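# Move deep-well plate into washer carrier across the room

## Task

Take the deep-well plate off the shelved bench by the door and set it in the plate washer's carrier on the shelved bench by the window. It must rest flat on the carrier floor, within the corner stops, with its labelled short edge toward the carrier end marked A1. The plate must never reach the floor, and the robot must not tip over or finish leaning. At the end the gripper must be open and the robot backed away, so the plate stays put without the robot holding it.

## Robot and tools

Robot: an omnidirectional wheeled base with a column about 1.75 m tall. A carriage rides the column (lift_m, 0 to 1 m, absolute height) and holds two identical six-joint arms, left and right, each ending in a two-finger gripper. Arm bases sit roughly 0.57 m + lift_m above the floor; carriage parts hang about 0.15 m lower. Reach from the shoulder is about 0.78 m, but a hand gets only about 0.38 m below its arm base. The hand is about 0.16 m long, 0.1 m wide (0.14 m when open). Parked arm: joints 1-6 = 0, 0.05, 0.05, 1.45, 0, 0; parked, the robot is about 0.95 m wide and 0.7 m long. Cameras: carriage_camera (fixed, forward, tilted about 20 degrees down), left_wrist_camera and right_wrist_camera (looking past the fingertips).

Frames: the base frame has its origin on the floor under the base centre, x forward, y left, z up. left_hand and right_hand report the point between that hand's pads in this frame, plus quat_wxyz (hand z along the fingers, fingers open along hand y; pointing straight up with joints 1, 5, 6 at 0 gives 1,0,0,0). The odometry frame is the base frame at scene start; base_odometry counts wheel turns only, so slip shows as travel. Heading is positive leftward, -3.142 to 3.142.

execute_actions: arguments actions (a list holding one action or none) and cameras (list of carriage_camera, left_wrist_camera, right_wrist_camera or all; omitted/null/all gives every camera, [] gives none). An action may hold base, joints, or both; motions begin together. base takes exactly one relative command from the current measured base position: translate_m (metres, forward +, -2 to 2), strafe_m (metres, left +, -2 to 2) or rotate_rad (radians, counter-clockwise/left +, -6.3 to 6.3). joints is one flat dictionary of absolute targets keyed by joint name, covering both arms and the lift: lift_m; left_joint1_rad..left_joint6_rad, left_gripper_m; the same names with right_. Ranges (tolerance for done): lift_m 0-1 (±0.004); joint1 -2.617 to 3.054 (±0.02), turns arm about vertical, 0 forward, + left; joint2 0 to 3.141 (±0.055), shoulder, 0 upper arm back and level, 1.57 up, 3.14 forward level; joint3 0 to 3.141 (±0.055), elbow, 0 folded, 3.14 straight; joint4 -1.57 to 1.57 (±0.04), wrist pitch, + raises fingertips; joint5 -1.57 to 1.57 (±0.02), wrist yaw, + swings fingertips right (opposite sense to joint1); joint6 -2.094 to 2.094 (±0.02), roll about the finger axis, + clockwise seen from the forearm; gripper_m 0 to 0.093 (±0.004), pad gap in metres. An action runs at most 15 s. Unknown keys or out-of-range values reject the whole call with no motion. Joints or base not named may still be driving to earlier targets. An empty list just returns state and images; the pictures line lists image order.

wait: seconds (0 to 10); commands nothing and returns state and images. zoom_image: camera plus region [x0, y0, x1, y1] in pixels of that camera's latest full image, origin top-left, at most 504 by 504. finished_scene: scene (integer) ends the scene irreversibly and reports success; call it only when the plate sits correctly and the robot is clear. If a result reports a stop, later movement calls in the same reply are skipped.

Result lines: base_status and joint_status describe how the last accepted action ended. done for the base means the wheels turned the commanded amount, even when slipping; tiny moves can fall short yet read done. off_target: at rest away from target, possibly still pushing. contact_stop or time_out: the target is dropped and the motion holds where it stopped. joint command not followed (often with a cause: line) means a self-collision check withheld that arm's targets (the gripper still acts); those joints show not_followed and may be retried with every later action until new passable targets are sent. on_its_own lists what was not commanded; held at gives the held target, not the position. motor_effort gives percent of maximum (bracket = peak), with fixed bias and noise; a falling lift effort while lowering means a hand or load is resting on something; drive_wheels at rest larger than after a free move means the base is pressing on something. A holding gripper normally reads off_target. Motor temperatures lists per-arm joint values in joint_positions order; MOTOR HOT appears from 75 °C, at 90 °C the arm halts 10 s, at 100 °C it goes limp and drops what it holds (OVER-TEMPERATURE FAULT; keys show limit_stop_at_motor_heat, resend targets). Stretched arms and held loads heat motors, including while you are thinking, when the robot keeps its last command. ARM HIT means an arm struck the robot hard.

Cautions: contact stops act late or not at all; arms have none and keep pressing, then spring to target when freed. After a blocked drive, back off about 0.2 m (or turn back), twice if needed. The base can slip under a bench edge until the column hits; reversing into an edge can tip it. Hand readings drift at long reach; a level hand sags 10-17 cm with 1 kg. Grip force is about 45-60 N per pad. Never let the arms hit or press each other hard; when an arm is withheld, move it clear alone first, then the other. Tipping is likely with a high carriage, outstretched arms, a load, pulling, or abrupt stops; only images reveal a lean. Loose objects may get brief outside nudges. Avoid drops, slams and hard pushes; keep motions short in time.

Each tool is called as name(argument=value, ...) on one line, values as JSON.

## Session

execute_actions(actions=[], cameras=["carriage_camera"])

Scene clock: 0.00 s.
Motor temperatures (°C, as the motors report them): left_arm=[25 45 30 28 25 25] | right_arm=[25 28 27 25 26 26]
base_odometry: x=+0.000 y=+0.000 heading=+0.000 (m, m, rad; odometry frame)
base_status: not commanded
joint_positions: lift_m=+0.300 left_joint1_rad=+0.001 left_joint2_rad=+0.063 left_joint3_rad=+0.023 left_joint4_rad=+1.463 left_joint5_rad=+0.057 left_joint6_rad=-0.013 left_gripper_m=+0.094 right_joint1_rad=+0.014 right_joint2_rad=+0.075 right_joint3_rad=+0.058 right_joint4_rad=+1.414 right_joint5_rad=-0.036 right_joint6_rad=-0.024 right_gripper_m=+0.095
joint_status: not commanded
motor_effort: lift_m=+19 drive_wheels=+0 (%)
left_hand: x=+0.3154 y=+0.3168 z=+1.3235 quat_wxyz=(+0.997, +0.028, +0.074, -0.008) (m; base frame)
right_hand: x=+0.3207 y=-0.3198 z=+1.3314 quat_wxyz=(+0.996, -0.019, +0.087, -0.004) (m; base frame)
pictures: carriage_camera
Images, in order (width x height): carriage_camera 504x504.

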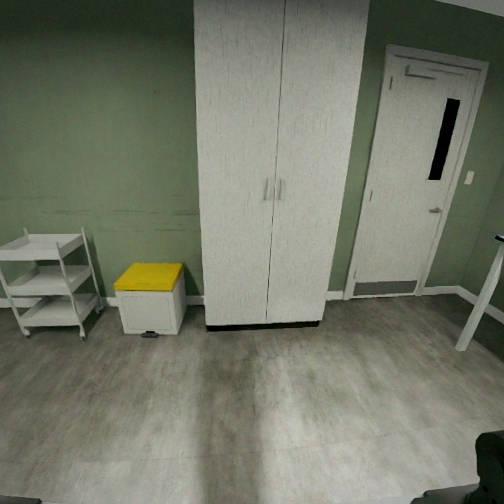

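execute_actions(actions=[{"base":{"rotate_rad":-1.57},"joints":{"lift_m":0.55}}], cameras=["carriage_camera"])

zoom_image(camera="carriage_camera", region=[0,160,300,320])

Scene clock: 6.47 s.
Motor temperatures (°C, as the motors report them): left_arm=[25 45 31 28 25 25] | right_arm=[25 28 28 25 26 26]
base_odometry: x=+0.000 y=+0.000 heading=-1.570 (m, m, rad; odometry frame)
base_status: done
joint_positions: lift_m=+0.550 left_joint1_rad=+0.001 left_joint2_rad=+0.063 left_joint3_rad=+0.023 left_joint4_rad=+1.462 left_joint5_rad=+0.057 left_joint6_rad=-0.013 left_gripper_m=+0.094 right_joint1_rad=+0.014 right_joint2_rad=+0.075 right_joint3_rad=+0.058 right_joint4_rad=+1.412 right_joint5_rad=-0.036 right_joint6_rad=-0.024 right_gripper_m=+0.095
joint_status: all done
motor_effort: lift_m=+19(20) drive_wheels=+4(10) (%)
left_hand: x=+0.3154 y=+0.3168 z=+1.5734 quat_wxyz=(+0.997, +0.028, +0.074, -0.008) (m; base frame)
right_hand: x=+0.3211 y=-0.3198 z=+1.5813 quat_wxyz=(+0.996, -0.019, +0.087, -0.004) (m; base frame)
pictures: carriage_camera
Images, in order (width x height): carriage_camera 504x504.

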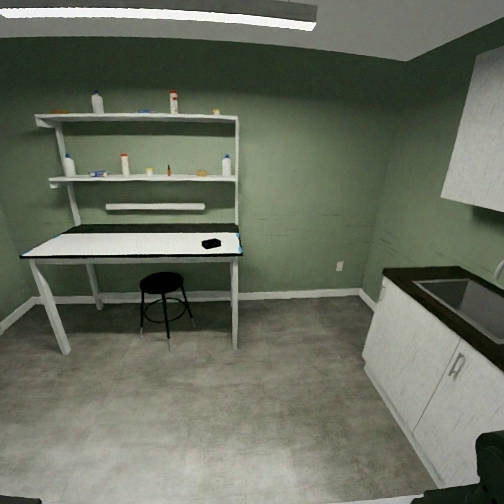

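Region (0, 160, 300, 320) of carriage_camera's 504x504 image, scaled by 1.680, with more detail than that image has; it fills the top 269 rows of this view, and the rest is white.

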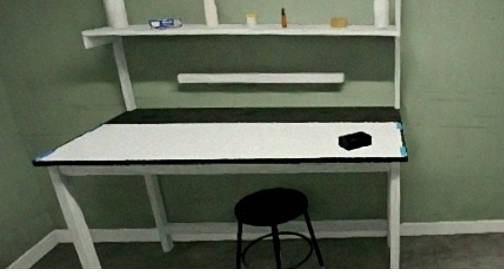

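execute_actions(actions=[{"base":{"translate_m":1.05},"joints":{"lift_m":0.7,"left_joint2_rad":2.6,"left_joint3_rad":1.8,"left_joint4_rad":-0.77,"left_joint5_rad":0}}], cameras=["carriage_camera","left_wrist_camera"])

Scene clock: 17.33 s.
Motor temperatures (°C, as the motors report them): left_arm=[25 46 32 28 25 25] | right_arm=[25 29 29 25 26 26]
base_odometry: x=+0.000 y=-1.050 heading=-1.571 (m, m, rad; odometry frame)
base_status: done
joint_positions: lift_m=+0.700 left_joint1_rad=+0.001 left_joint2_rad=+2.598 left_joint3_rad=+1.793 left_joint4_rad=-0.764 left_joint5_rad=+0.007 left_joint6_rad=-0.013 left_gripper_m=+0.094 right_joint1_rad=+0.014 right_joint2_rad=+0.075 right_joint3_rad=+0.058 right_joint4_rad=+1.413 right_joint5_rad=-0.036 right_joint6_rad=-0.024 right_gripper_m=+0.095
joint_status: all done
motor_effort: lift_m=+19(22) drive_wheels=+4(14) (%)
left_hand: x=+0.7346 y=+0.3256 z=+1.1691 quat_wxyz=(+0.000, -0.007, +1.000, -0.004) (m; base frame)
right_hand: x=+0.3209 y=-0.3198 z=+1.7314 quat_wxyz=(+0.996, -0.019, +0.087, -0.004) (m; base frame)
pictures: carriage_camera, left_wrist_camera
Images, in order (width x height): carriage_camera 504x504, left_wrist_camera 504x504.

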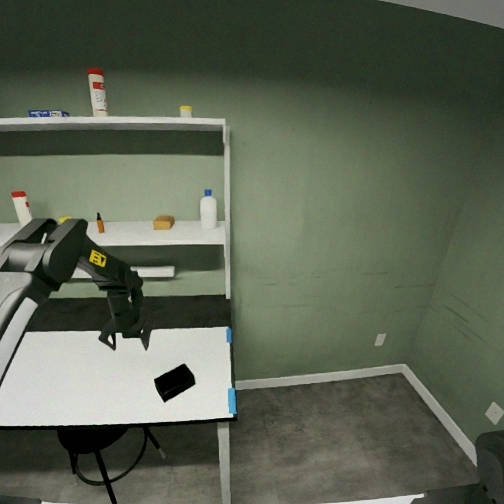

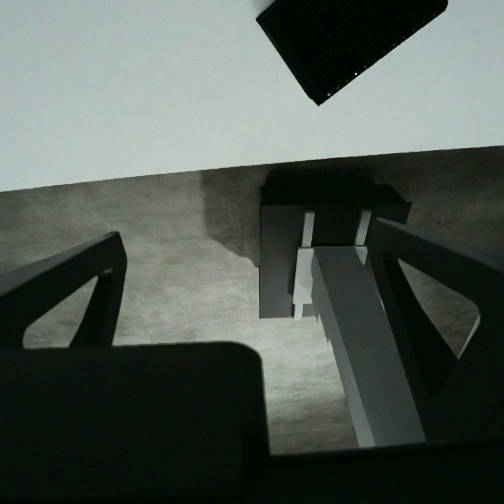

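execute_actions(actions=[{"base":{"strafe_m":-0.08},"joints":{"left_joint6_rad":0.95}}], cameras=[])

execute_actions(actions=[{"base":{"translate_m":0.05},"joints":{"lift_m":0.55}}], cameras=["left_wrist_camera"])

Scene clock: 24.03 s.
Motor temperatures (°C, as the motors report them): left_arm=[25 50 33 28 25 25] | right_arm=[25 29 30 25 26 26]
base_odometry: x=-0.080 y=-1.050 heading=-1.570 (m, m, rad; odometry frame)
base_status: done
joint_positions: lift_m=+0.700 left_joint1_rad=-0.001 left_joint2_rad=+2.598 left_joint3_rad=+1.793 left_joint4_rad=-0.764 left_joint5_rad=+0.007 left_joint6_rad=+0.942 left_gripper_m=+0.094 right_joint1_rad=+0.014 right_joint2_rad=+0.075 right_joint3_rad=+0.058 right_joint4_rad=+1.414 right_joint5_rad=-0.036 right_joint6_rad=-0.024 right_gripper_m=+0.095
joint_status: all done
motor_effort: lift_m=+19(19) drive_wheels=+1(7) (%)
left_hand: x=+0.7346 y=+0.3249 z=+1.1691 quat_wxyz=(+0.002, +0.454, +0.891, -0.003) (m; base frame)
right_hand: x=+0.3207 y=-0.3198 z=+1.7314 quat_wxyz=(+0.996, -0.019, +0.087, -0.004) (m; base frame)
pictures: none
No camera images: the call's "cameras" was empty. Leave "cameras" out to get every camera's image.

Scene clock: 25.30 s.
Motor temperatures (°C, as the motors report them): left_arm=[25 51 33 28 25 25] | right_arm=[25 29 30 25 26 26]
base_odometry: x=-0.081 y=-1.100 heading=-1.571 (m, m, rad; odometry frame)
base_status: done
joint_positions: lift_m=+0.550 left_joint1_rad=-0.001 left_joint2_rad=+2.598 left_joint3_rad=+1.793 left_joint4_rad=-0.765 left_joint5_rad=+0.007 left_joint6_rad=+0.942 left_gripper_m=+0.094 right_joint1_rad=+0.014 right_joint2_rad=+0.075 right_joint3_rad=+0.058 right_joint4_rad=+1.413 right_joint5_rad=-0.036 right_joint6_rad=-0.024 right_gripper_m=+0.095
joint_status: all done
motor_effort: lift_m=+19(18) drive_wheels=+3(9) (%)
left_hand: x=+0.7345 y=+0.3249 z=+1.0193 quat_wxyz=(+0.002, +0.454, +0.891, -0.003) (m; base frame)
right_hand: x=+0.3208 y=-0.3198 z=+1.5814 quat_wxyz=(+0.996, -0.019, +0.087, -0.004) (m; base frame)
pictures: left_wrist_camera
Images, in order (width x height): left_wrist_camera 504x504.

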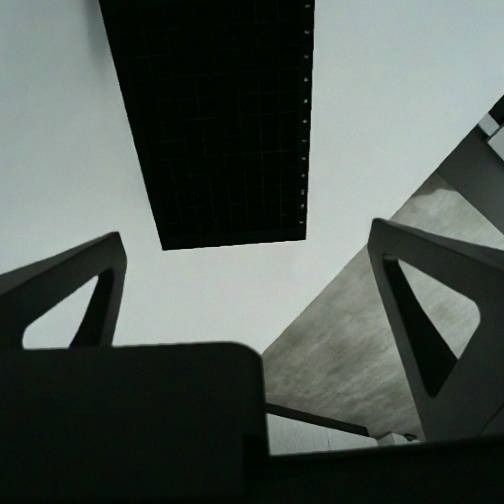

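execute_actions(actions=[{"base":{"translate_m":0.019},"joints":{"lift_m":0.505,"left_joint6_rad":0.865}}], cameras=["left_wrist_camera"])

Scene clock: 32.70 s.
Motor temperatures (°C, as the motors report them): left_arm=[25 54 33 28 25 25] | right_arm=[25 29 30 25 26 26]
base_odometry: x=-0.081 y=-1.119 heading=-1.572 (m, m, rad; odometry frame)
base_status: done
joint_positions: lift_m=+0.505 left_joint1_rad=-0.001 left_joint2_rad=+2.600 left_joint3_rad=+1.793 left_joint4_rad=-0.767 left_joint5_rad=+0.007 left_joint6_rad=+0.872 left_gripper_m=+0.094 right_joint1_rad=+0.014 right_joint2_rad=+0.075 right_joint3_rad=+0.058 right_joint4_rad=+1.413 right_joint5_rad=-0.036 right_joint6_rad=-0.024 right_gripper_m=+0.095
joint_status: all done
motor_effort: lift_m=+19(20) drive_wheels=+3(9) (%)
left_hand: x=+0.7336 y=+0.3250 z=+0.9736 quat_wxyz=(+0.000, +0.423, +0.906, -0.004) (m; base frame)
right_hand: x=+0.3208 y=-0.3198 z=+1.5364 quat_wxyz=(+0.996, -0.019, +0.087, -0.004) (m; base frame)
pictures: left_wrist_camera
Images, in order (width x height): left_wrist_camera 504x504.

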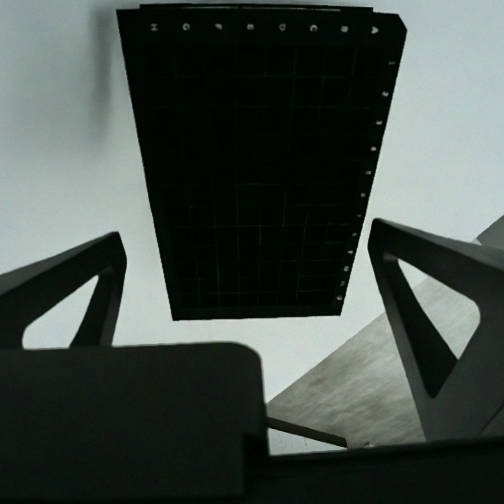

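execute_actions(actions=[{"base":{"strafe_m":-0.007},"joints":{"lift_m":0.482,"left_joint6_rad":0.9}}], cameras=["left_wrist_camera"])

Scene clock: 36.67 s.
Motor temperatures (°C, as the motors report them): left_arm=[25 56 33 28 25 25] | right_arm=[25 29 31 25 26 26]
base_odometry: x=-0.088 y=-1.119 heading=-1.571 (m, m, rad; odometry frame)
base_status: done
joint_positions: lift_m=+0.482 left_joint1_rad=+0.000 left_joint2_rad=+2.600 left_joint3_rad=+1.793 left_joint4_rad=-0.768 left_joint5_rad=+0.007 left_joint6_rad=+0.895 left_gripper_m=+0.094 right_joint1_rad=+0.014 right_joint2_rad=+0.075 right_joint3_rad=+0.058 right_joint4_rad=+1.414 right_joint5_rad=-0.036 right_joint6_rad=-0.024 right_gripper_m=+0.095
joint_status: all done
motor_effort: lift_m=+19(17) drive_wheels=+4(6) (%)
left_hand: x=+0.7334 y=+0.3252 z=+0.9506 quat_wxyz=(+0.000, +0.433, +0.901, -0.004) (m; base frame)
right_hand: x=+0.3207 y=-0.3198 z=+1.5134 quat_wxyz=(+0.996, -0.019, +0.087, -0.004) (m; base frame)
pictures: left_wrist_camera
Images, in order (width x height): left_wrist_camera 504x504.

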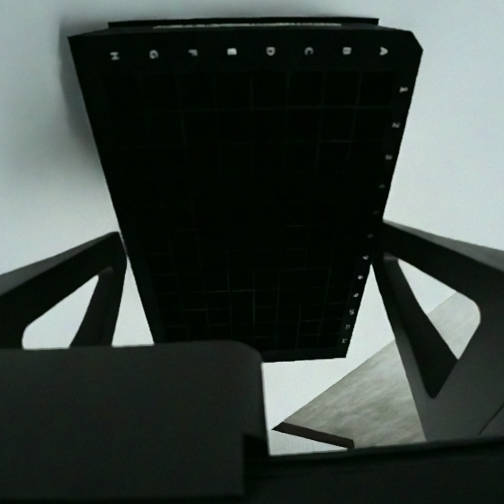

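execute_actions(actions=[{"base":{"translate_m":-0.003}}], cameras=[])

execute_actions(actions=[{"joints":{"lift_m":0.458}}], cameras=["left_wrist_camera"])

execute_actions(actions=[{"joints":{"left_gripper_m":0.06}}], cameras=[])

execute_actions(actions=[{"joints":{"lift_m":0.52}}], cameras=["left_wrist_camera"])

Scene clock: 45.60 s.
Motor temperatures (°C, as the motors report them): left_arm=[25 60 34 28 25 25] | right_arm=[25 29 31 25 26 26]
base_odometry: x=-0.088 y=-1.117 heading=-1.571 (m, m, rad; odometry frame)
base_status: done
joint_positions: lift_m=+0.482 left_joint1_rad=+0.000 left_joint2_rad=+2.598 left_joint3_rad=+1.793 left_joint4_rad=-0.767 left_joint5_rad=+0.007 left_joint6_rad=+0.895 left_gripper_m=+0.094 right_joint1_rad=+0.014 right_joint2_rad=+0.075 right_joint3_rad=+0.058 right_joint4_rad=+1.414 right_joint5_rad=-0.036 right_joint6_rad=-0.024 right_gripper_m=+0.095
joint_status: not commanded
motor_effort: lift_m=+19(19) drive_wheels=-3(8) (%)
left_hand: x=+0.7339 y=+0.3252 z=+0.9511 quat_wxyz=(+0.001, +0.433, +0.901, -0.003) (m; base frame)
right_hand: x=+0.3207 y=-0.3198 z=+1.5134 quat_wxyz=(+0.996, -0.019, +0.087, -0.004) (m; base frame)
pictures: none
No camera images: the call's "cameras" was empty. Leave "cameras" out to get every camera's image.

Scene clock: 46.20 s.
Motor temperatures (°C, as the motors report them): left_arm=[25 60 34 28 25 25] | right_arm=[25 29 31 25 26 26]
base_odometry: x=-0.088 y=-1.117 heading=-1.571 (m, m, rad; odometry frame)
base_status: not commanded
joint_positions: lift_m=+0.458 left_joint1_rad=+0.000 left_joint2_rad=+2.600 left_joint3_rad=+1.793 left_joint4_rad=-0.768 left_joint5_rad=+0.007 left_joint6_rad=+0.895 left_gripper_m=+0.094 right_joint1_rad=+0.014 right_joint2_rad=+0.075 right_joint3_rad=+0.058 right_joint4_rad=+1.413 right_joint5_rad=-0.036 right_joint6_rad=-0.024 right_gripper_m=+0.095
joint_status: all done
motor_effort: lift_m=+19(19) drive_wheels=+2(3) (%)
left_hand: x=+0.7335 y=+0.3252 z=+0.9266 quat_wxyz=(+0.000, +0.433, +0.901, -0.004) (m; base frame)
right_hand: x=+0.3208 y=-0.3198 z=+1.4894 quat_wxyz=(+0.996, -0.019, +0.087, -0.004) (m; base frame)
pictures: left_wrist_camera
Images, in order (width x height): left_wrist_camera 504x504.

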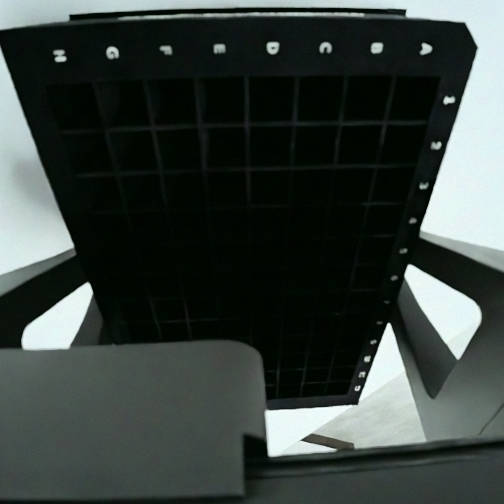

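Scene clock: 46.73 s.
Motor temperatures (°C, as the motors report them): left_arm=[25 61 34 28 25 25] | right_arm=[25 29 31 25 26 26]
base_odometry: x=-0.088 y=-1.116 heading=-1.571 (m, m, rad; odometry frame)
base_status: not commanded
joint_positions: lift_m=+0.458 left_joint1_rad=+0.000 left_joint2_rad=+2.600 left_joint3_rad=+1.793 left_joint4_rad=-0.768 left_joint5_rad=+0.006 left_joint6_rad=+0.895 left_gripper_m=+0.083 right_joint1_rad=+0.014 right_joint2_rad=+0.075 right_joint3_rad=+0.058 right_joint4_rad=+1.413 right_joint5_rad=-0.036 right_joint6_rad=-0.024 right_gripper_m=+0.095
joint_status: left_gripper_m off_target (ended at +0.083, target +0.060)
motor_effort: lift_m=+19(19) drive_wheels=+3(3) (%)
left_hand: x=+0.7335 y=+0.3253 z=+0.9266 quat_wxyz=(+0.000, +0.433, +0.901, -0.004) (m; base frame)
right_hand: x=+0.3208 y=-0.3198 z=+1.4894 quat_wxyz=(+0.996, -0.019, +0.087, -0.004) (m; base frame)
pictures: none
No camera images: the call's "cameras" was empty. Leave "cameras" out to get every camera's image.

Scene clock: 47.50 s.
Motor temperatures (°C, as the motors report them): left_arm=[25 61 34 28 25 25] | right_arm=[25 29 31 25 26 26]
base_odometry: x=-0.088 y=-1.117 heading=-1.571 (m, m, rad; odometry frame)
base_status: not commanded
joint_positions: lift_m=+0.520 left_joint1_rad=+0.000 left_joint2_rad=+2.592 left_joint3_rad=+1.793 left_joint4_rad=-0.768 left_joint5_rad=+0.006 left_joint6_rad=+0.895 left_gripper_m=+0.083 right_joint1_rad=+0.014 right_joint2_rad=+0.075 right_joint3_rad=+0.058 right_joint4_rad=+1.413 right_joint5_rad=-0.036 right_joint6_rad=-0.024 right_gripper_m=+0.095
joint_status: all done
motor_effort: lift_m=+18(21) drive_wheels=+3(3) (%)
left_hand: x=+0.7353 y=+0.3253 z=+0.9920 quat_wxyz=(+0.003, +0.433, +0.901, -0.002) (m; base frame)
right_hand: x=+0.3208 y=-0.3198 z=+1.5514 quat_wxyz=(+0.996, -0.019, +0.087, -0.004) (m; base frame)
pictures: left_wrist_camera
Images, in order (width x height): left_wrist_camera 504x504.

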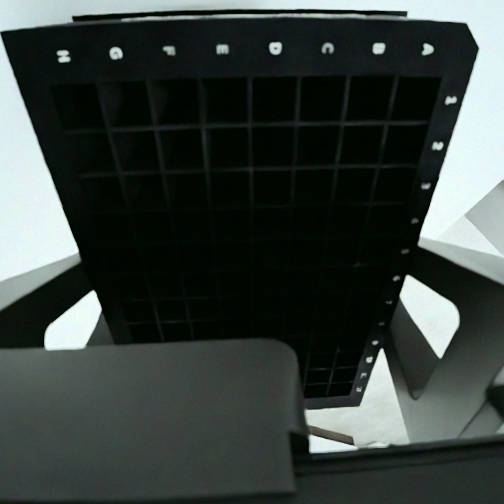

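execute_actions(actions=[{"base":{"translate_m":-1.1},"joints":{"left_joint2_rad":1.5,"left_joint3_rad":1.4,"left_joint4_rad":-1.47,"left_joint6_rad":0,"lift_m":0.68}}], cameras=[])

execute_actions(actions=[{"base":{"strafe_m":0.8}}], cameras=[])

execute_actions(actions=[{"base":{"rotate_rad":3.14}}], cameras=["carriage_camera"])

Scene clock: 58.10 s.
Motor temperatures (°C, as the motors report them): left_arm=[25 62 34 28 25 25] | right_arm=[25 30 31 25 26 26]
base_odometry: x=-0.088 y=-0.016 heading=-1.571 (m, m, rad; odometry frame)
base_status: done
joint_positions: lift_m=+0.680 left_joint1_rad=+0.000 left_joint2_rad=+1.504 left_joint3_rad=+1.415 left_joint4_rad=-1.460 left_joint5_rad=+0.006 left_joint6_rad=+0.008 left_gripper_m=+0.083 right_joint1_rad=+0.014 right_joint2_rad=+0.075 right_joint3_rad=+0.058 right_joint4_rad=+1.412 right_joint5_rad=-0.035 right_joint6_rad=-0.024 right_gripper_m=+0.095
joint_status: all done
motor_effort: lift_m=+19(24) drive_wheels=-1(11) (%)
left_hand: x=+0.5327 y=+0.3255 z=+1.4494 quat_wxyz=(+0.011, +0.004, +1.000, -0.003) (m; base frame)
right_hand: x=+0.3211 y=-0.3199 z=+1.7114 quat_wxyz=(+0.996, -0.019, +0.087, -0.004) (m; base frame)
pictures: none
No camera images: the call's "cameras" was empty. Leave "cameras" out to get every camera's image.

Scene clock: 61.97 s.
Motor temperatures (°C, as the motors report them): left_arm=[25 61 34 28 25 25] | right_arm=[25 30 32 25 26 26]
base_odometry: x=+0.712 y=-0.016 heading=-1.570 (m, m, rad; odometry frame)
base_status: done
joint_positions: lift_m=+0.680 left_joint1_rad=+0.000 left_joint2_rad=+1.504 left_joint3_rad=+1.415 left_joint4_rad=-1.460 left_joint5_rad=+0.005 left_joint6_rad=+0.008 left_gripper_m=+0.083 right_joint1_rad=+0.014 right_joint2_rad=+0.075 right_joint3_rad=+0.058 right_joint4_rad=+1.412 right_joint5_rad=-0.035 right_joint6_rad=-0.024 right_gripper_m=+0.095
joint_status: not commanded
motor_effort: lift_m=+18(19) drive_wheels=-2(5) (%)
left_hand: x=+0.5326 y=+0.3256 z=+1.4494 quat_wxyz=(+0.011, +0.004, +1.000, -0.002) (m; base frame)
right_hand: x=+0.3211 y=-0.3199 z=+1.7114 quat_wxyz=(+0.996, -0.019, +0.087, -0.004) (m; base frame)
pictures: none
No camera images: the call's "cameras" was empty. Leave "cameras" out to get every camera's image.

Scene clock: 66.23 s.
Motor temperatures (°C, as the motors report them): left_arm=[25 59 34 28 25 25] | right_arm=[25 30 32 25 26 26]
base_odometry: x=+0.712 y=-0.016 heading=+1.569 (m, m, rad; odometry frame)
base_status: done
joint_positions: lift_m=+0.680 left_joint1_rad=+0.003 left_joint2_rad=+1.504 left_joint3_rad=+1.415 left_joint4_rad=-1.458 left_joint5_rad=+0.001 left_joint6_rad=+0.008 left_gripper_m=+0.083 right_joint1_rad=+0.014 right_joint2_rad=+0.075 right_joint3_rad=+0.058 right_joint4_rad=+1.410 right_joint5_rad=-0.035 right_joint6_rad=-0.024 right_gripper_m=+0.095
joint_status: not commanded
motor_effort: lift_m=+19(19) drive_wheels=+4(11) (%)
left_hand: x=+0.5331 y=+0.3271 z=+1.4494 quat_wxyz=(+0.012, +0.003, +1.000, -0.001) (m; base frame)
right_hand: x=+0.3216 y=-0.3199 z=+1.7113 quat_wxyz=(+0.996, -0.019, +0.089, -0.004) (m; base frame)
pictures: carriage_camera
Images, in order (width x height): carriage_camera 504x504.

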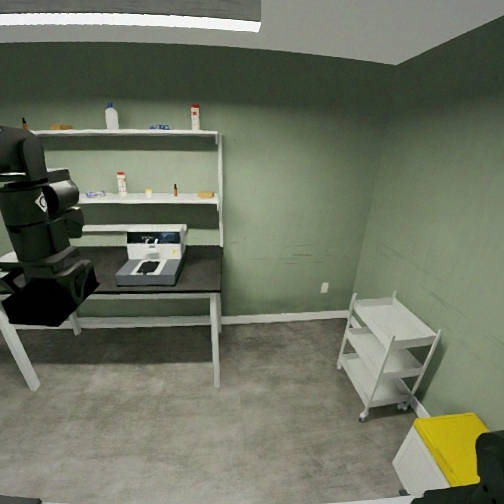

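execute_actions(actions=[{"base":{"strafe_m":0.2}}], cameras=[])

execute_actions(actions=[{"base":{"translate_m":0.65}}], cameras=["carriage_camera"])

zoom_image(camera="carriage_camera", region=[40,260,240,420])

Scene clock: 75.07 s.
Motor temperatures (°C, as the motors report them): left_arm=[25 57 34 28 25 25] | right_arm=[25 30 32 25 26 26]
base_odometry: x=+0.512 y=-0.016 heading=+1.570 (m, m, rad; odometry frame)
base_status: done
joint_positions: lift_m=+0.680 left_joint1_rad=+0.003 left_joint2_rad=+1.504 left_joint3_rad=+1.415 left_joint4_rad=-1.458 left_joint5_rad=+0.001 left_joint6_rad=+0.008 left_gripper_m=+0.083 right_joint1_rad=+0.014 right_joint2_rad=+0.075 right_joint3_rad=+0.058 right_joint4_rad=+1.410 right_joint5_rad=-0.035 right_joint6_rad=-0.024 right_gripper_m=+0.095
joint_status: not commanded
motor_effort: lift_m=+19(18) drive_wheels=+4(12) (%)
left_hand: x=+0.5331 y=+0.3271 z=+1.4494 quat_wxyz=(+0.012, +0.003, +1.000, -0.001) (m; base frame)
right_hand: x=+0.3215 y=-0.3199 z=+1.7113 quat_wxyz=(+0.996, -0.019, +0.088, -0.004) (m; base frame)
pictures: none
No camera images: the call's "cameras" was empty. Leave "cameras" out to get every camera's image.

Scene clock: 78.70 s.
Motor temperatures (°C, as the motors report them): left_arm=[25 56 34 28 25 25] | right_arm=[25 30 32 25 26 26]
base_odometry: x=+0.512 y=+0.634 heading=+1.571 (m, m, rad; odometry frame)
base_status: done
joint_positions: lift_m=+0.680 left_joint1_rad=+0.003 left_joint2_rad=+1.504 left_joint3_rad=+1.415 left_joint4_rad=-1.462 left_joint5_rad=+0.001 left_joint6_rad=+0.008 left_gripper_m=+0.083 right_joint1_rad=+0.014 right_joint2_rad=+0.075 right_joint3_rad=+0.058 right_joint4_rad=+1.412 right_joint5_rad=-0.035 right_joint6_rad=-0.024 right_gripper_m=+0.095
joint_status: not commanded
motor_effort: lift_m=+19(18) drive_wheels=+3(9) (%)
left_hand: x=+0.5323 y=+0.3272 z=+1.4494 quat_wxyz=(+0.010, +0.003, +1.000, +0.000) (m; base frame)
right_hand: x=+0.3211 y=-0.3199 z=+1.7114 quat_wxyz=(+0.996, -0.019, +0.087, -0.004) (m; base frame)
pictures: carriage_camera
Images, in order (width x height): carriage_camera 504x504.

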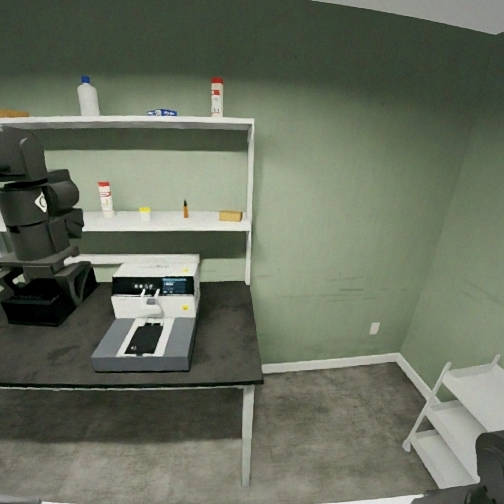

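Region (40, 260, 240, 420) of carriage_camera's 504x504 image, scaled by 2.520, with more detail than that image has; it fills the top 403 rows of this view, and the rest is white.

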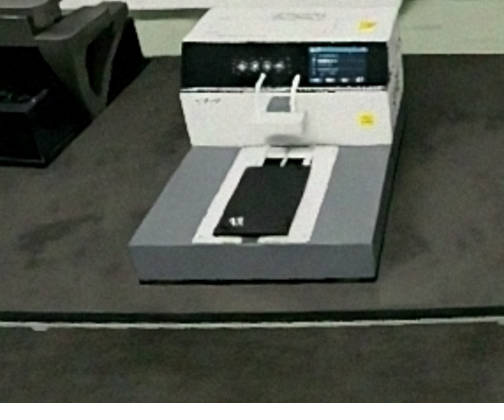

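execute_actions(actions=[{"base":{"strafe_m":0.72},"joints":{"left_joint1_rad":-0.55,"left_joint6_rad":2.04,"lift_m":0.72}}], cameras=[])

execute_actions(actions=[{"base":{"translate_m":0.25}}], cameras=[])

execute_actions(actions=[{"base":{"rotate_rad":-0.55},"joints":{"left_joint2_rad":2.6,"left_joint3_rad":1.8,"left_joint4_rad":-0.77}}], cameras=["carriage_camera","left_wrist_camera"])

Scene clock: 97.23 s.
Motor temperatures (°C, as the motors report them): left_arm=[25 53 35 28 25 25] | right_arm=[25 30 32 25 26 26]
base_odometry: x=-0.208 y=+0.634 heading=+1.571 (m, m, rad; odometry frame)
base_status: done
joint_positions: lift_m=+0.720 left_joint1_rad=-0.550 left_joint2_rad=+1.502 left_joint3_rad=+1.408 left_joint4_rad=-1.462 left_joint5_rad=+0.001 left_joint6_rad=+2.032 left_gripper_m=+0.083 right_joint1_rad=+0.014 right_joint2_rad=+0.075 right_joint3_rad=+0.058 right_joint4_rad=+1.412 right_joint5_rad=-0.035 right_joint6_rad=-0.024 right_gripper_m=+0.095
joint_status: all done
motor_effort: lift_m=+19(27) drive_wheels=-2(7) (%)
left_hand: x=+0.4926 y=+0.1931 z=+1.4879 quat_wxyz=(+0.006, +0.961, +0.276, +0.004) (m; base frame)
right_hand: x=+0.3212 y=-0.3200 z=+1.7513 quat_wxyz=(+0.996, -0.019, +0.088, -0.004) (m; base frame)
pictures: none
No camera images: the call's "cameras" was empty. Leave "cameras" out to get every camera's image.

Scene clock: 99.53 s.
Motor temperatures (°C, as the motors report them): left_arm=[25 53 35 28 25 25] | right_arm=[25 30 32 25 26 26]
base_odometry: x=-0.209 y=+0.884 heading=+1.572 (m, m, rad; odometry frame)
base_status: done
joint_positions: lift_m=+0.720 left_joint1_rad=-0.550 left_joint2_rad=+1.502 left_joint3_rad=+1.408 left_joint4_rad=-1.464 left_joint5_rad=+0.001 left_joint6_rad=+2.032 left_gripper_m=+0.083 right_joint1_rad=+0.014 right_joint2_rad=+0.075 right_joint3_rad=+0.058 right_joint4_rad=+1.412 right_joint5_rad=-0.035 right_joint6_rad=-0.024 right_gripper_m=+0.095
joint_status: not commanded
motor_effort: lift_m=+19(19) drive_wheels=-5(9) (%)
left_hand: x=+0.4924 y=+0.1933 z=+1.4879 quat_wxyz=(+0.005, +0.961, +0.276, +0.004) (m; base frame)
right_hand: x=+0.3212 y=-0.3200 z=+1.7513 quat_wxyz=(+0.996, -0.019, +0.088, -0.004) (m; base frame)
pictures: none
No camera images: the call's "cameras" was empty. Leave "cameras" out to get every camera's image.

Scene clock: 101.50 s.
Motor temperatures (°C, as the motors report them): left_arm=[25 53 35 28 25 25] | right_arm=[25 30 32 25 26 26]
base_odometry: x=-0.209 y=+0.884 heading=+1.022 (m, m, rad; odometry frame)
base_status: done
joint_positions: lift_m=+0.720 left_joint1_rad=-0.550 left_joint2_rad=+2.602 left_joint3_rad=+1.809 left_joint4_rad=-0.770 left_joint5_rad=+0.001 left_joint6_rad=+2.032 left_gripper_m=+0.084 right_joint1_rad=+0.014 right_joint2_rad=+0.075 right_joint3_rad=+0.058 right_joint4_rad=+1.412 right_joint5_rad=-0.035 right_joint6_rad=-0.024 right_gripper_m=+0.095
joint_status: all done
motor_effort: lift_m=+19(19) drive_wheels=+5(8) (%)
left_hand: x=+0.6701 y=+0.0842 z=+1.1910 quat_wxyz=(+0.003, +0.961, +0.276, +0.002) (m; base frame)
right_hand: x=+0.3212 y=-0.3200 z=+1.7513 quat_wxyz=(+0.996, -0.019, +0.088, -0.004) (m; base frame)
pictures: carriage_camera, left_wrist_camera
Images, in order (width x height): carriage_camera 504x504, left_wrist_camera 504x504.

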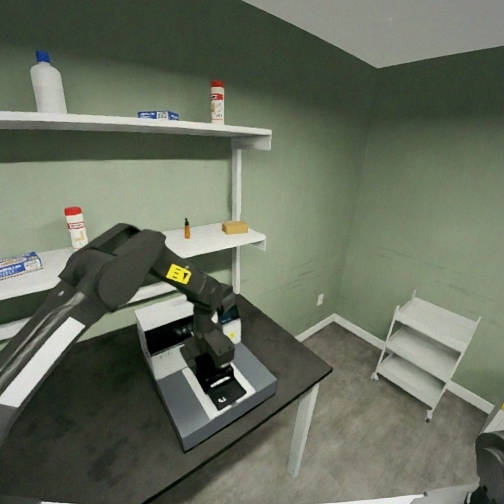

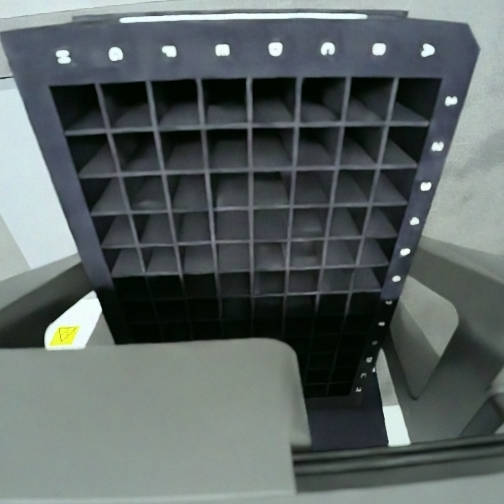

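execute_actions(actions=[{"base":{"translate_m":0.09},"joints":{"lift_m":0.63}}], cameras=["carriage_camera","left_wrist_camera"])

zoom_image(camera="carriage_camera", region=[150,320,300,450])

Scene clock: 109.23 s.
Motor temperatures (°C, as the motors report them): left_arm=[25 58 35 28 25 25] | right_arm=[25 30 33 25 26 26]
base_odometry: x=-0.162 y=+0.961 heading=+1.021 (m, m, rad; odometry frame)
base_status: done
joint_positions: lift_m=+0.630 left_joint1_rad=-0.550 left_joint2_rad=+2.603 left_joint3_rad=+1.809 left_joint4_rad=-0.769 left_joint5_rad=+0.001 left_joint6_rad=+2.032 left_gripper_m=+0.084 right_joint1_rad=+0.014 right_joint2_rad=+0.075 right_joint3_rad=+0.058 right_joint4_rad=+1.412 right_joint5_rad=-0.035 right_joint6_rad=-0.024 right_gripper_m=+0.095
joint_status: all done
motor_effort: lift_m=+19(17) drive_wheels=+5(10) (%)
left_hand: x=+0.6702 y=+0.0843 z=+1.1006 quat_wxyz=(+0.003, +0.961, +0.276, +0.002) (m; base frame)
right_hand: x=+0.3210 y=-0.3199 z=+1.6614 quat_wxyz=(+0.996, -0.019, +0.087, -0.004) (m; base frame)
pictures: carriage_camera, left_wrist_camera
Images, in order (width x height): carriage_camera 504x504, left_wrist_camera 504x504.

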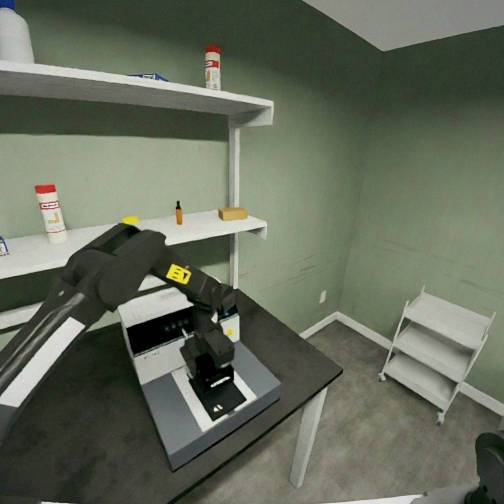

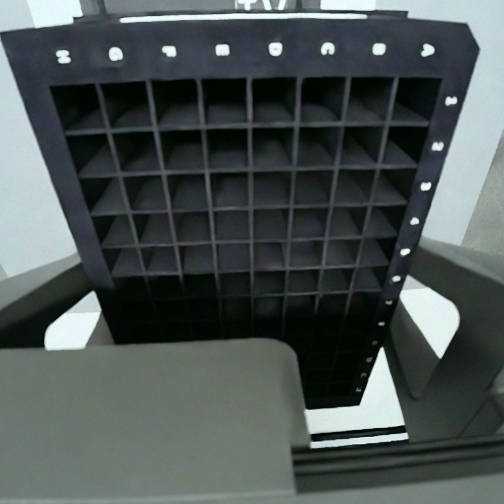

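Region (150, 320, 300, 450) of carriage_camera's 504x504 image, scaled by 3.360, with more detail than that image has; it fills the top 437 rows of this view, and the rest is white.

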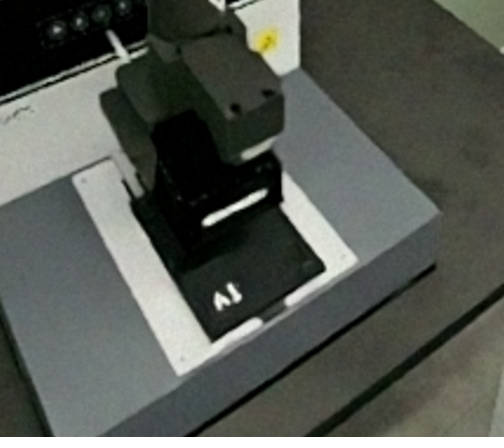

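execute_actions(actions=[{"base":{"strafe_m":-0.028}}], cameras=[])

execute_actions(actions=[{"base":{"translate_m":-0.008},"joints":{"lift_m":0.59}}], cameras=["carriage_camera","left_wrist_camera"])

zoom_image(camera="carriage_camera", region=[160,340,270,430])

Scene clock: 116.57 s.
Motor temperatures (°C, as the motors report them): left_arm=[25 61 35 28 25 25] | right_arm=[25 30 33 25 26 26]
base_odometry: x=-0.138 y=+0.946 heading=+1.022 (m, m, rad; odometry frame)
base_status: done
joint_positions: lift_m=+0.630 left_joint1_rad=-0.551 left_joint2_rad=+2.603 left_joint3_rad=+1.809 left_joint4_rad=-0.769 left_joint5_rad=+0.001 left_joint6_rad=+2.032 left_gripper_m=+0.084 right_joint1_rad=+0.014 right_joint2_rad=+0.075 right_joint3_rad=+0.058 right_joint4_rad=+1.413 right_joint5_rad=-0.035 right_joint6_rad=-0.024 right_gripper_m=+0.095
joint_status: not commanded
motor_effort: lift_m=+19(19) drive_wheels=+3(6) (%)
left_hand: x=+0.6701 y=+0.0841 z=+1.1006 quat_wxyz=(+0.003, +0.961, +0.276, +0.002) (m; base frame)
right_hand: x=+0.3208 y=-0.3199 z=+1.6614 quat_wxyz=(+0.996, -0.019, +0.087, -0.004) (m; base frame)
pictures: none
No camera images: the call's "cameras" was empty. Leave "cameras" out to get every camera's image.

Scene clock: 117.27 s.
Motor temperatures (°C, as the motors report them): left_arm=[25 62 35 28 25 25] | right_arm=[25 30 33 25 26 26]
base_odometry: x=-0.142 y=+0.940 heading=+1.022 (m, m, rad; odometry frame)
base_status: done
joint_positions: lift_m=+0.590 left_joint1_rad=-0.551 left_joint2_rad=+2.604 left_joint3_rad=+1.809 left_joint4_rad=-0.769 left_joint5_rad=+0.000 left_joint6_rad=+2.032 left_gripper_m=+0.084 right_joint1_rad=+0.014 right_joint2_rad=+0.075 right_joint3_rad=+0.058 right_joint4_rad=+1.414 right_joint5_rad=-0.036 right_joint6_rad=-0.024 right_gripper_m=+0.095
joint_status: all done
motor_effort: lift_m=+19(22) drive_wheels=-2(4) (%)
left_hand: x=+0.6698 y=+0.0843 z=+1.0601 quat_wxyz=(+0.003, +0.961, +0.276, +0.002) (m; base frame)
right_hand: x=+0.3207 y=-0.3198 z=+1.6213 quat_wxyz=(+0.996, -0.019, +0.087, -0.004) (m; base frame)
pictures: carriage_camera, left_wrist_camera
Images, in order (width x height): carriage_camera 504x504, left_wrist_camera 504x504.

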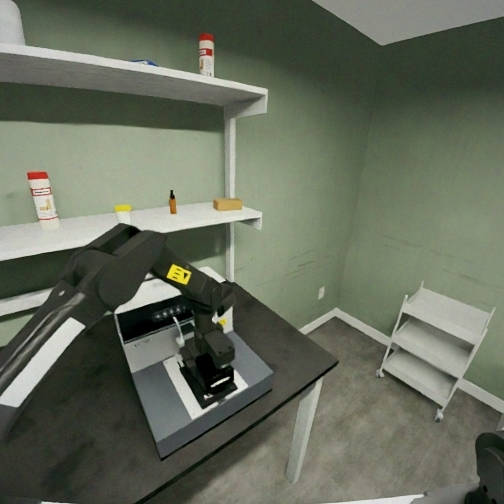

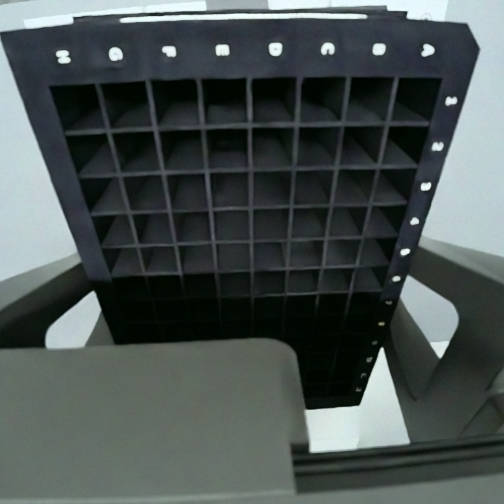

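Region (160, 340, 270, 430) of carriage_camera's 504x504 image, scaled by 4.582, with more detail than that image has; it fills the top 412 rows of this view, and the rest is white.

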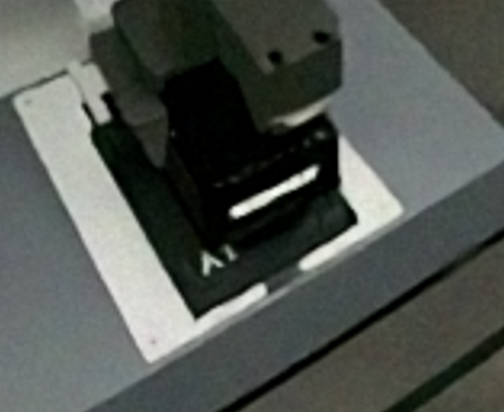

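execute_actions(actions=[{"base":{"translate_m":0.013},"joints":{"left_joint6_rad":1.99}}], cameras=[])

execute_actions(actions=[{"base":{"strafe_m":0.005},"joints":{"lift_m":0.57}}], cameras=["carriage_camera","left_wrist_camera"])

zoom_image(camera="carriage_camera", region=[160,340,270,430])

zoom_image(camera="left_wrist_camera", region=[20,0,480,60])

Scene clock: 124.80 s.
Motor temperatures (°C, as the motors report them): left_arm=[25 65 35 28 25 25] | right_arm=[25 30 33 25 26 26]
base_odometry: x=-0.135 y=+0.951 heading=+1.021 (m, m, rad; odometry frame)
base_status: done
joint_positions: lift_m=+0.590 left_joint1_rad=-0.551 left_joint2_rad=+2.604 left_joint3_rad=+1.809 left_joint4_rad=-0.770 left_joint5_rad=+0.000 left_joint6_rad=+1.996 left_gripper_m=+0.084 right_joint1_rad=+0.014 right_joint2_rad=+0.075 right_joint3_rad=+0.058 right_joint4_rad=+1.413 right_joint5_rad=-0.036 right_joint6_rad=-0.024 right_gripper_m=+0.095
joint_status: all done
motor_effort: lift_m=+19(19) drive_wheels=-4(5) (%)
left_hand: x=+0.6698 y=+0.0846 z=+1.0601 quat_wxyz=(+0.002, +0.956, +0.293, +0.002) (m; base frame)
right_hand: x=+0.3209 y=-0.3198 z=+1.6213 quat_wxyz=(+0.996, -0.019, +0.087, -0.004) (m; base frame)
pictures: none
No camera images: the call's "cameras" was empty. Leave "cameras" out to get every camera's image.

Scene clock: 125.57 s.
Motor temperatures (°C, as the motors report them): left_arm=[25 65 35 28 25 25] | right_arm=[25 30 33 25 26 26]
base_odometry: x=-0.139 y=+0.953 heading=+1.021 (m, m, rad; odometry frame)
base_status: done
joint_positions: lift_m=+0.570 left_joint1_rad=-0.549 left_joint2_rad=+2.603 left_joint3_rad=+1.809 left_joint4_rad=-0.770 left_joint5_rad=-0.001 left_joint6_rad=+1.996 left_gripper_m=+0.084 right_joint1_rad=+0.014 right_joint2_rad=+0.075 right_joint3_rad=+0.058 right_joint4_rad=+1.413 right_joint5_rad=-0.036 right_joint6_rad=-0.024 right_gripper_m=+0.095
joint_status: all done
motor_effort: lift_m=+19(16) drive_wheels=+3(9) (%)
left_hand: x=+0.6702 y=+0.0850 z=+1.0405 quat_wxyz=(+0.002, +0.956, +0.294, +0.002) (m; base frame)
right_hand: x=+0.3209 y=-0.3198 z=+1.6014 quat_wxyz=(+0.996, -0.019, +0.087, -0.004) (m; base frame)
pictures: carriage_camera, left_wrist_camera
Images, in order (width x height): carriage_camera 504x504, left_wrist_camera 504x504.

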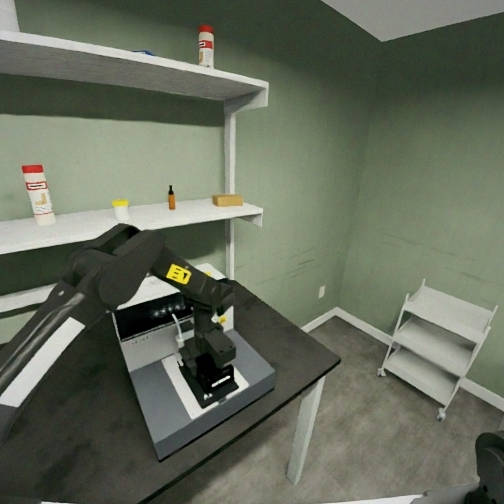

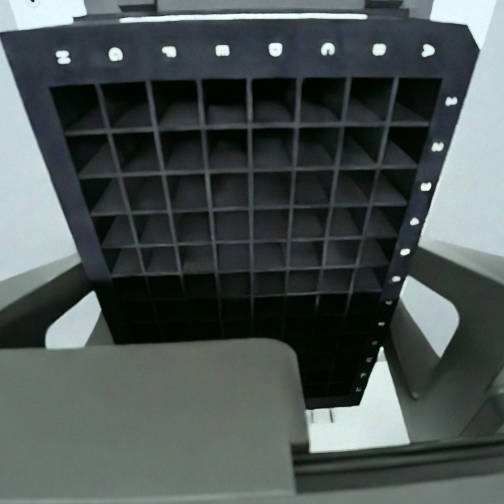

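Region (160, 340, 270, 430) of carriage_camera's 504x504 image, scaled by 4.582, with more detail than that image has; it fills the top 412 rows of this view, and the rest is white.

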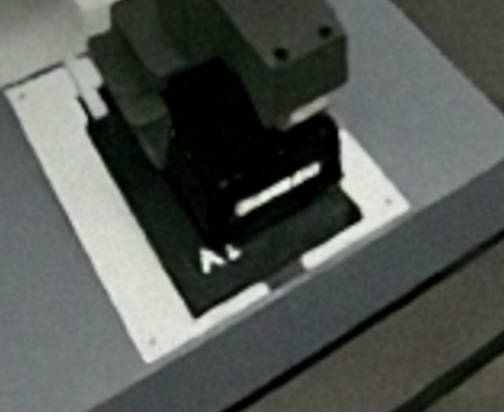

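Region (20, 0, 480, 60) of left_wrist_camera's 504x504 image, scaled by 1.096, with more detail than that image has; it fills the top 66 rows of this view, and the rest is white.

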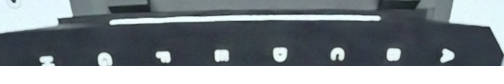

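execute_actions(actions=[{"base":{"strafe_m":0.005}}], cameras=[])

execute_actions(actions=[{"base":{"translate_m":-0.004},"joints":{"lift_m":0.556}}], cameras=["left_wrist_camera"])

zoom_image(camera="left_wrist_camera", region=[20,0,250,60])

zoom_image(camera="left_wrist_camera", region=[250,0,480,60])

Scene clock: 134.97 s.
Motor temperatures (°C, as the motors report them): left_arm=[25 69 34 28 25 25] | right_arm=[25 30 33 25 26 26]
base_odometry: x=-0.143 y=+0.955 heading=+1.020 (m, m, rad; odometry frame)
base_status: done
joint_positions: lift_m=+0.570 left_joint1_rad=-0.549 left_joint2_rad=+2.603 left_joint3_rad=+1.809 left_joint4_rad=-0.769 left_joint5_rad=-0.001 left_joint6_rad=+1.996 left_gripper_m=+0.084 right_joint1_rad=+0.014 right_joint2_rad=+0.075 right_joint3_rad=+0.058 right_joint4_rad=+1.413 right_joint5_rad=-0.036 right_joint6_rad=-0.024 right_gripper_m=+0.095
joint_status: not commanded
motor_effort: lift_m=+19(19) drive_wheels=-4(11) (%)
left_hand: x=+0.6703 y=+0.0849 z=+1.0405 quat_wxyz=(+0.003, +0.956, +0.294, +0.003) (m; base frame)
right_hand: x=+0.3209 y=-0.3198 z=+1.6014 quat_wxyz=(+0.996, -0.020, +0.087, -0.004) (m; base frame)
pictures: none
No camera images: the call's "cameras" was empty. Leave "cameras" out to get every camera's image.

Scene clock: 135.83 s.
Motor temperatures (°C, as the motors report them): left_arm=[25 69 34 28 25 25] | right_arm=[25 30 33 25 26 26]
base_odometry: x=-0.145 y=+0.952 heading=+1.021 (m, m, rad; odometry frame)
base_status: done
joint_positions: lift_m=+0.556 left_joint1_rad=-0.550 left_joint2_rad=+2.603 left_joint3_rad=+1.809 left_joint4_rad=-0.769 left_joint5_rad=+0.000 left_joint6_rad=+1.996 left_gripper_m=+0.084 right_joint1_rad=+0.014 right_joint2_rad=+0.075 right_joint3_rad=+0.058 right_joint4_rad=+1.413 right_joint5_rad=-0.036 right_joint6_rad=-0.024 right_gripper_m=+0.095
joint_status: all done
motor_effort: lift_m=+19(19) drive_wheels=-4(6) (%)
left_hand: x=+0.6702 y=+0.0845 z=+1.0267 quat_wxyz=(+0.003, +0.956, +0.293, +0.003) (m; base frame)
right_hand: x=+0.3208 y=-0.3198 z=+1.5874 quat_wxyz=(+0.996, -0.020, +0.087, -0.004) (m; base frame)
pictures: left_wrist_camera
Images, in order (width x height): left_wrist_camera 504x504.

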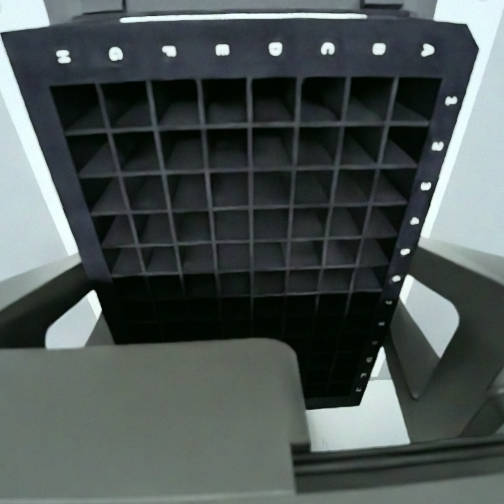

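Region (20, 0, 250, 60) of left_wrist_camera's 504x504 image, scaled by 2.191, with more detail than that image has; it fills the top 131 rows of this view, and the rest is white.

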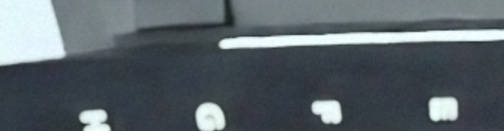

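Region (250, 0, 480, 60) of left_wrist_camera's 504x504 image, scaled by 2.191, with more detail than that image has; it fills the top 131 rows of this view, and the rest is white.

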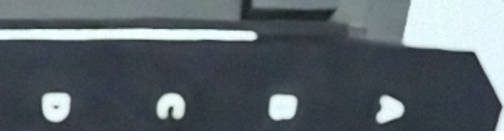

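execute_actions(actions=[{"base":{"translate_m":0.002},"joints":{"left_joint6_rad":1.97}}], cameras=["left_wrist_camera"])

execute_actions(actions=[{"joints":{"lift_m":0.545}}], cameras=["carriage_camera","left_wrist_camera"])

zoom_image(camera="carriage_camera", region=[160,340,270,430])

Scene clock: 141.90 s.
Motor temperatures (°C, as the motors report them): left_arm=[25 71 34 28 25 25] | right_arm=[25 30 33 25 26 26]
base_odometry: x=-0.144 y=+0.954 heading=+1.021 (m, m, rad; odometry frame)
base_status: done
joint_positions: lift_m=+0.556 left_joint1_rad=-0.550 left_joint2_rad=+2.603 left_joint3_rad=+1.809 left_joint4_rad=-0.770 left_joint5_rad=+0.000 left_joint6_rad=+1.978 left_gripper_m=+0.084 right_joint1_rad=+0.014 right_joint2_rad=+0.075 right_joint3_rad=+0.058 right_joint4_rad=+1.413 right_joint5_rad=-0.036 right_joint6_rad=-0.024 right_gripper_m=+0.095
joint_status: all done
motor_effort: lift_m=+19(18) drive_wheels=+0(5) (%)
left_hand: x=+0.6701 y=+0.0848 z=+1.0267 quat_wxyz=(+0.003, +0.953, +0.302, +0.002) (m; base frame)
right_hand: x=+0.3209 y=-0.3198 z=+1.5874 quat_wxyz=(+0.996, -0.020, +0.087, -0.004) (m; base frame)
pictures: left_wrist_camera
Images, in order (width x height): left_wrist_camera 504x504.

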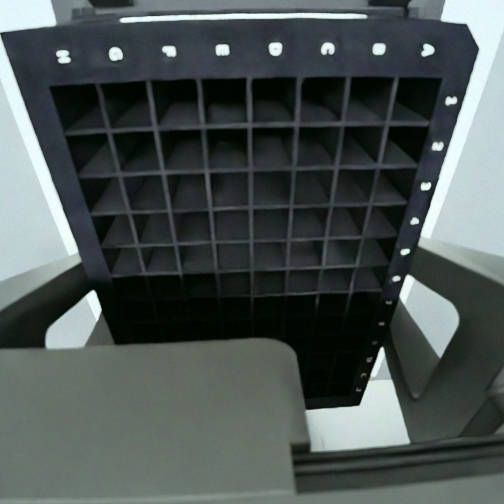

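Scene clock: 142.43 s.
Motor temperatures (°C, as the motors report them): left_arm=[25 71 34 28 25 25] | right_arm=[25 30 33 25 26 26]
base_odometry: x=-0.144 y=+0.954 heading=+1.021 (m, m, rad; odometry frame)
base_status: not commanded
joint_positions: lift_m=+0.545 left_joint1_rad=-0.550 left_joint2_rad=+2.588 left_joint3_rad=+1.809 left_joint4_rad=-0.770 left_joint5_rad=+0.002 left_joint6_rad=+1.977 left_gripper_m=+0.084 right_joint1_rad=+0.014 right_joint2_rad=+0.075 right_joint3_rad=+0.058 right_joint4_rad=+1.412 right_joint5_rad=-0.036 right_joint6_rad=-0.024 right_gripper_m=+0.095
joint_status: all done
motor_effort: lift_m=+18(15) drive_wheels=-1(1) (%)
left_hand: x=+0.6731 y=+0.0826 z=+1.0224 quat_wxyz=(+0.009, +0.953, +0.303, +0.007) (m; base frame)
right_hand: x=+0.3210 y=-0.3198 z=+1.5765 quat_wxyz=(+0.996, -0.020, +0.087, -0.004) (m; base frame)
pictures: carriage_camera, left_wrist_camera
Images, in order (width x height): carriage_camera 504x504, left_wrist_camera 504x504.

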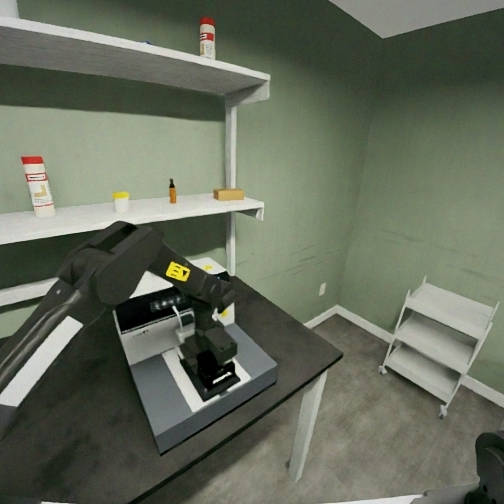

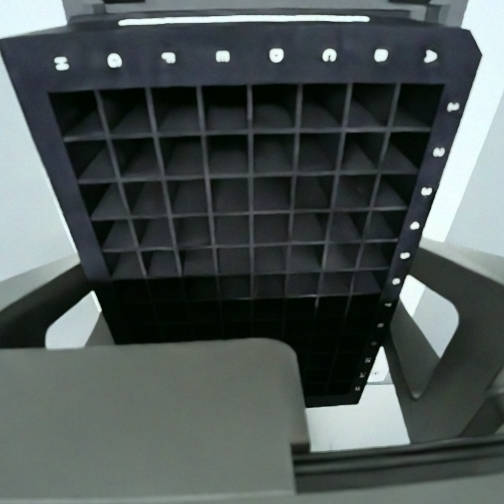

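Region (160, 340, 270, 430) of carriage_camera's 504x504 image, scaled by 4.582, with more detail than that image has; it fills the top 412 rows of this view, and the rest is white.

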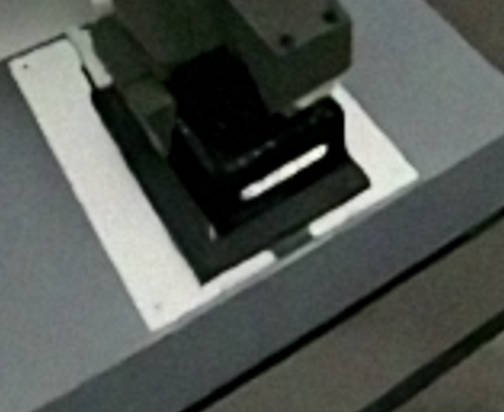

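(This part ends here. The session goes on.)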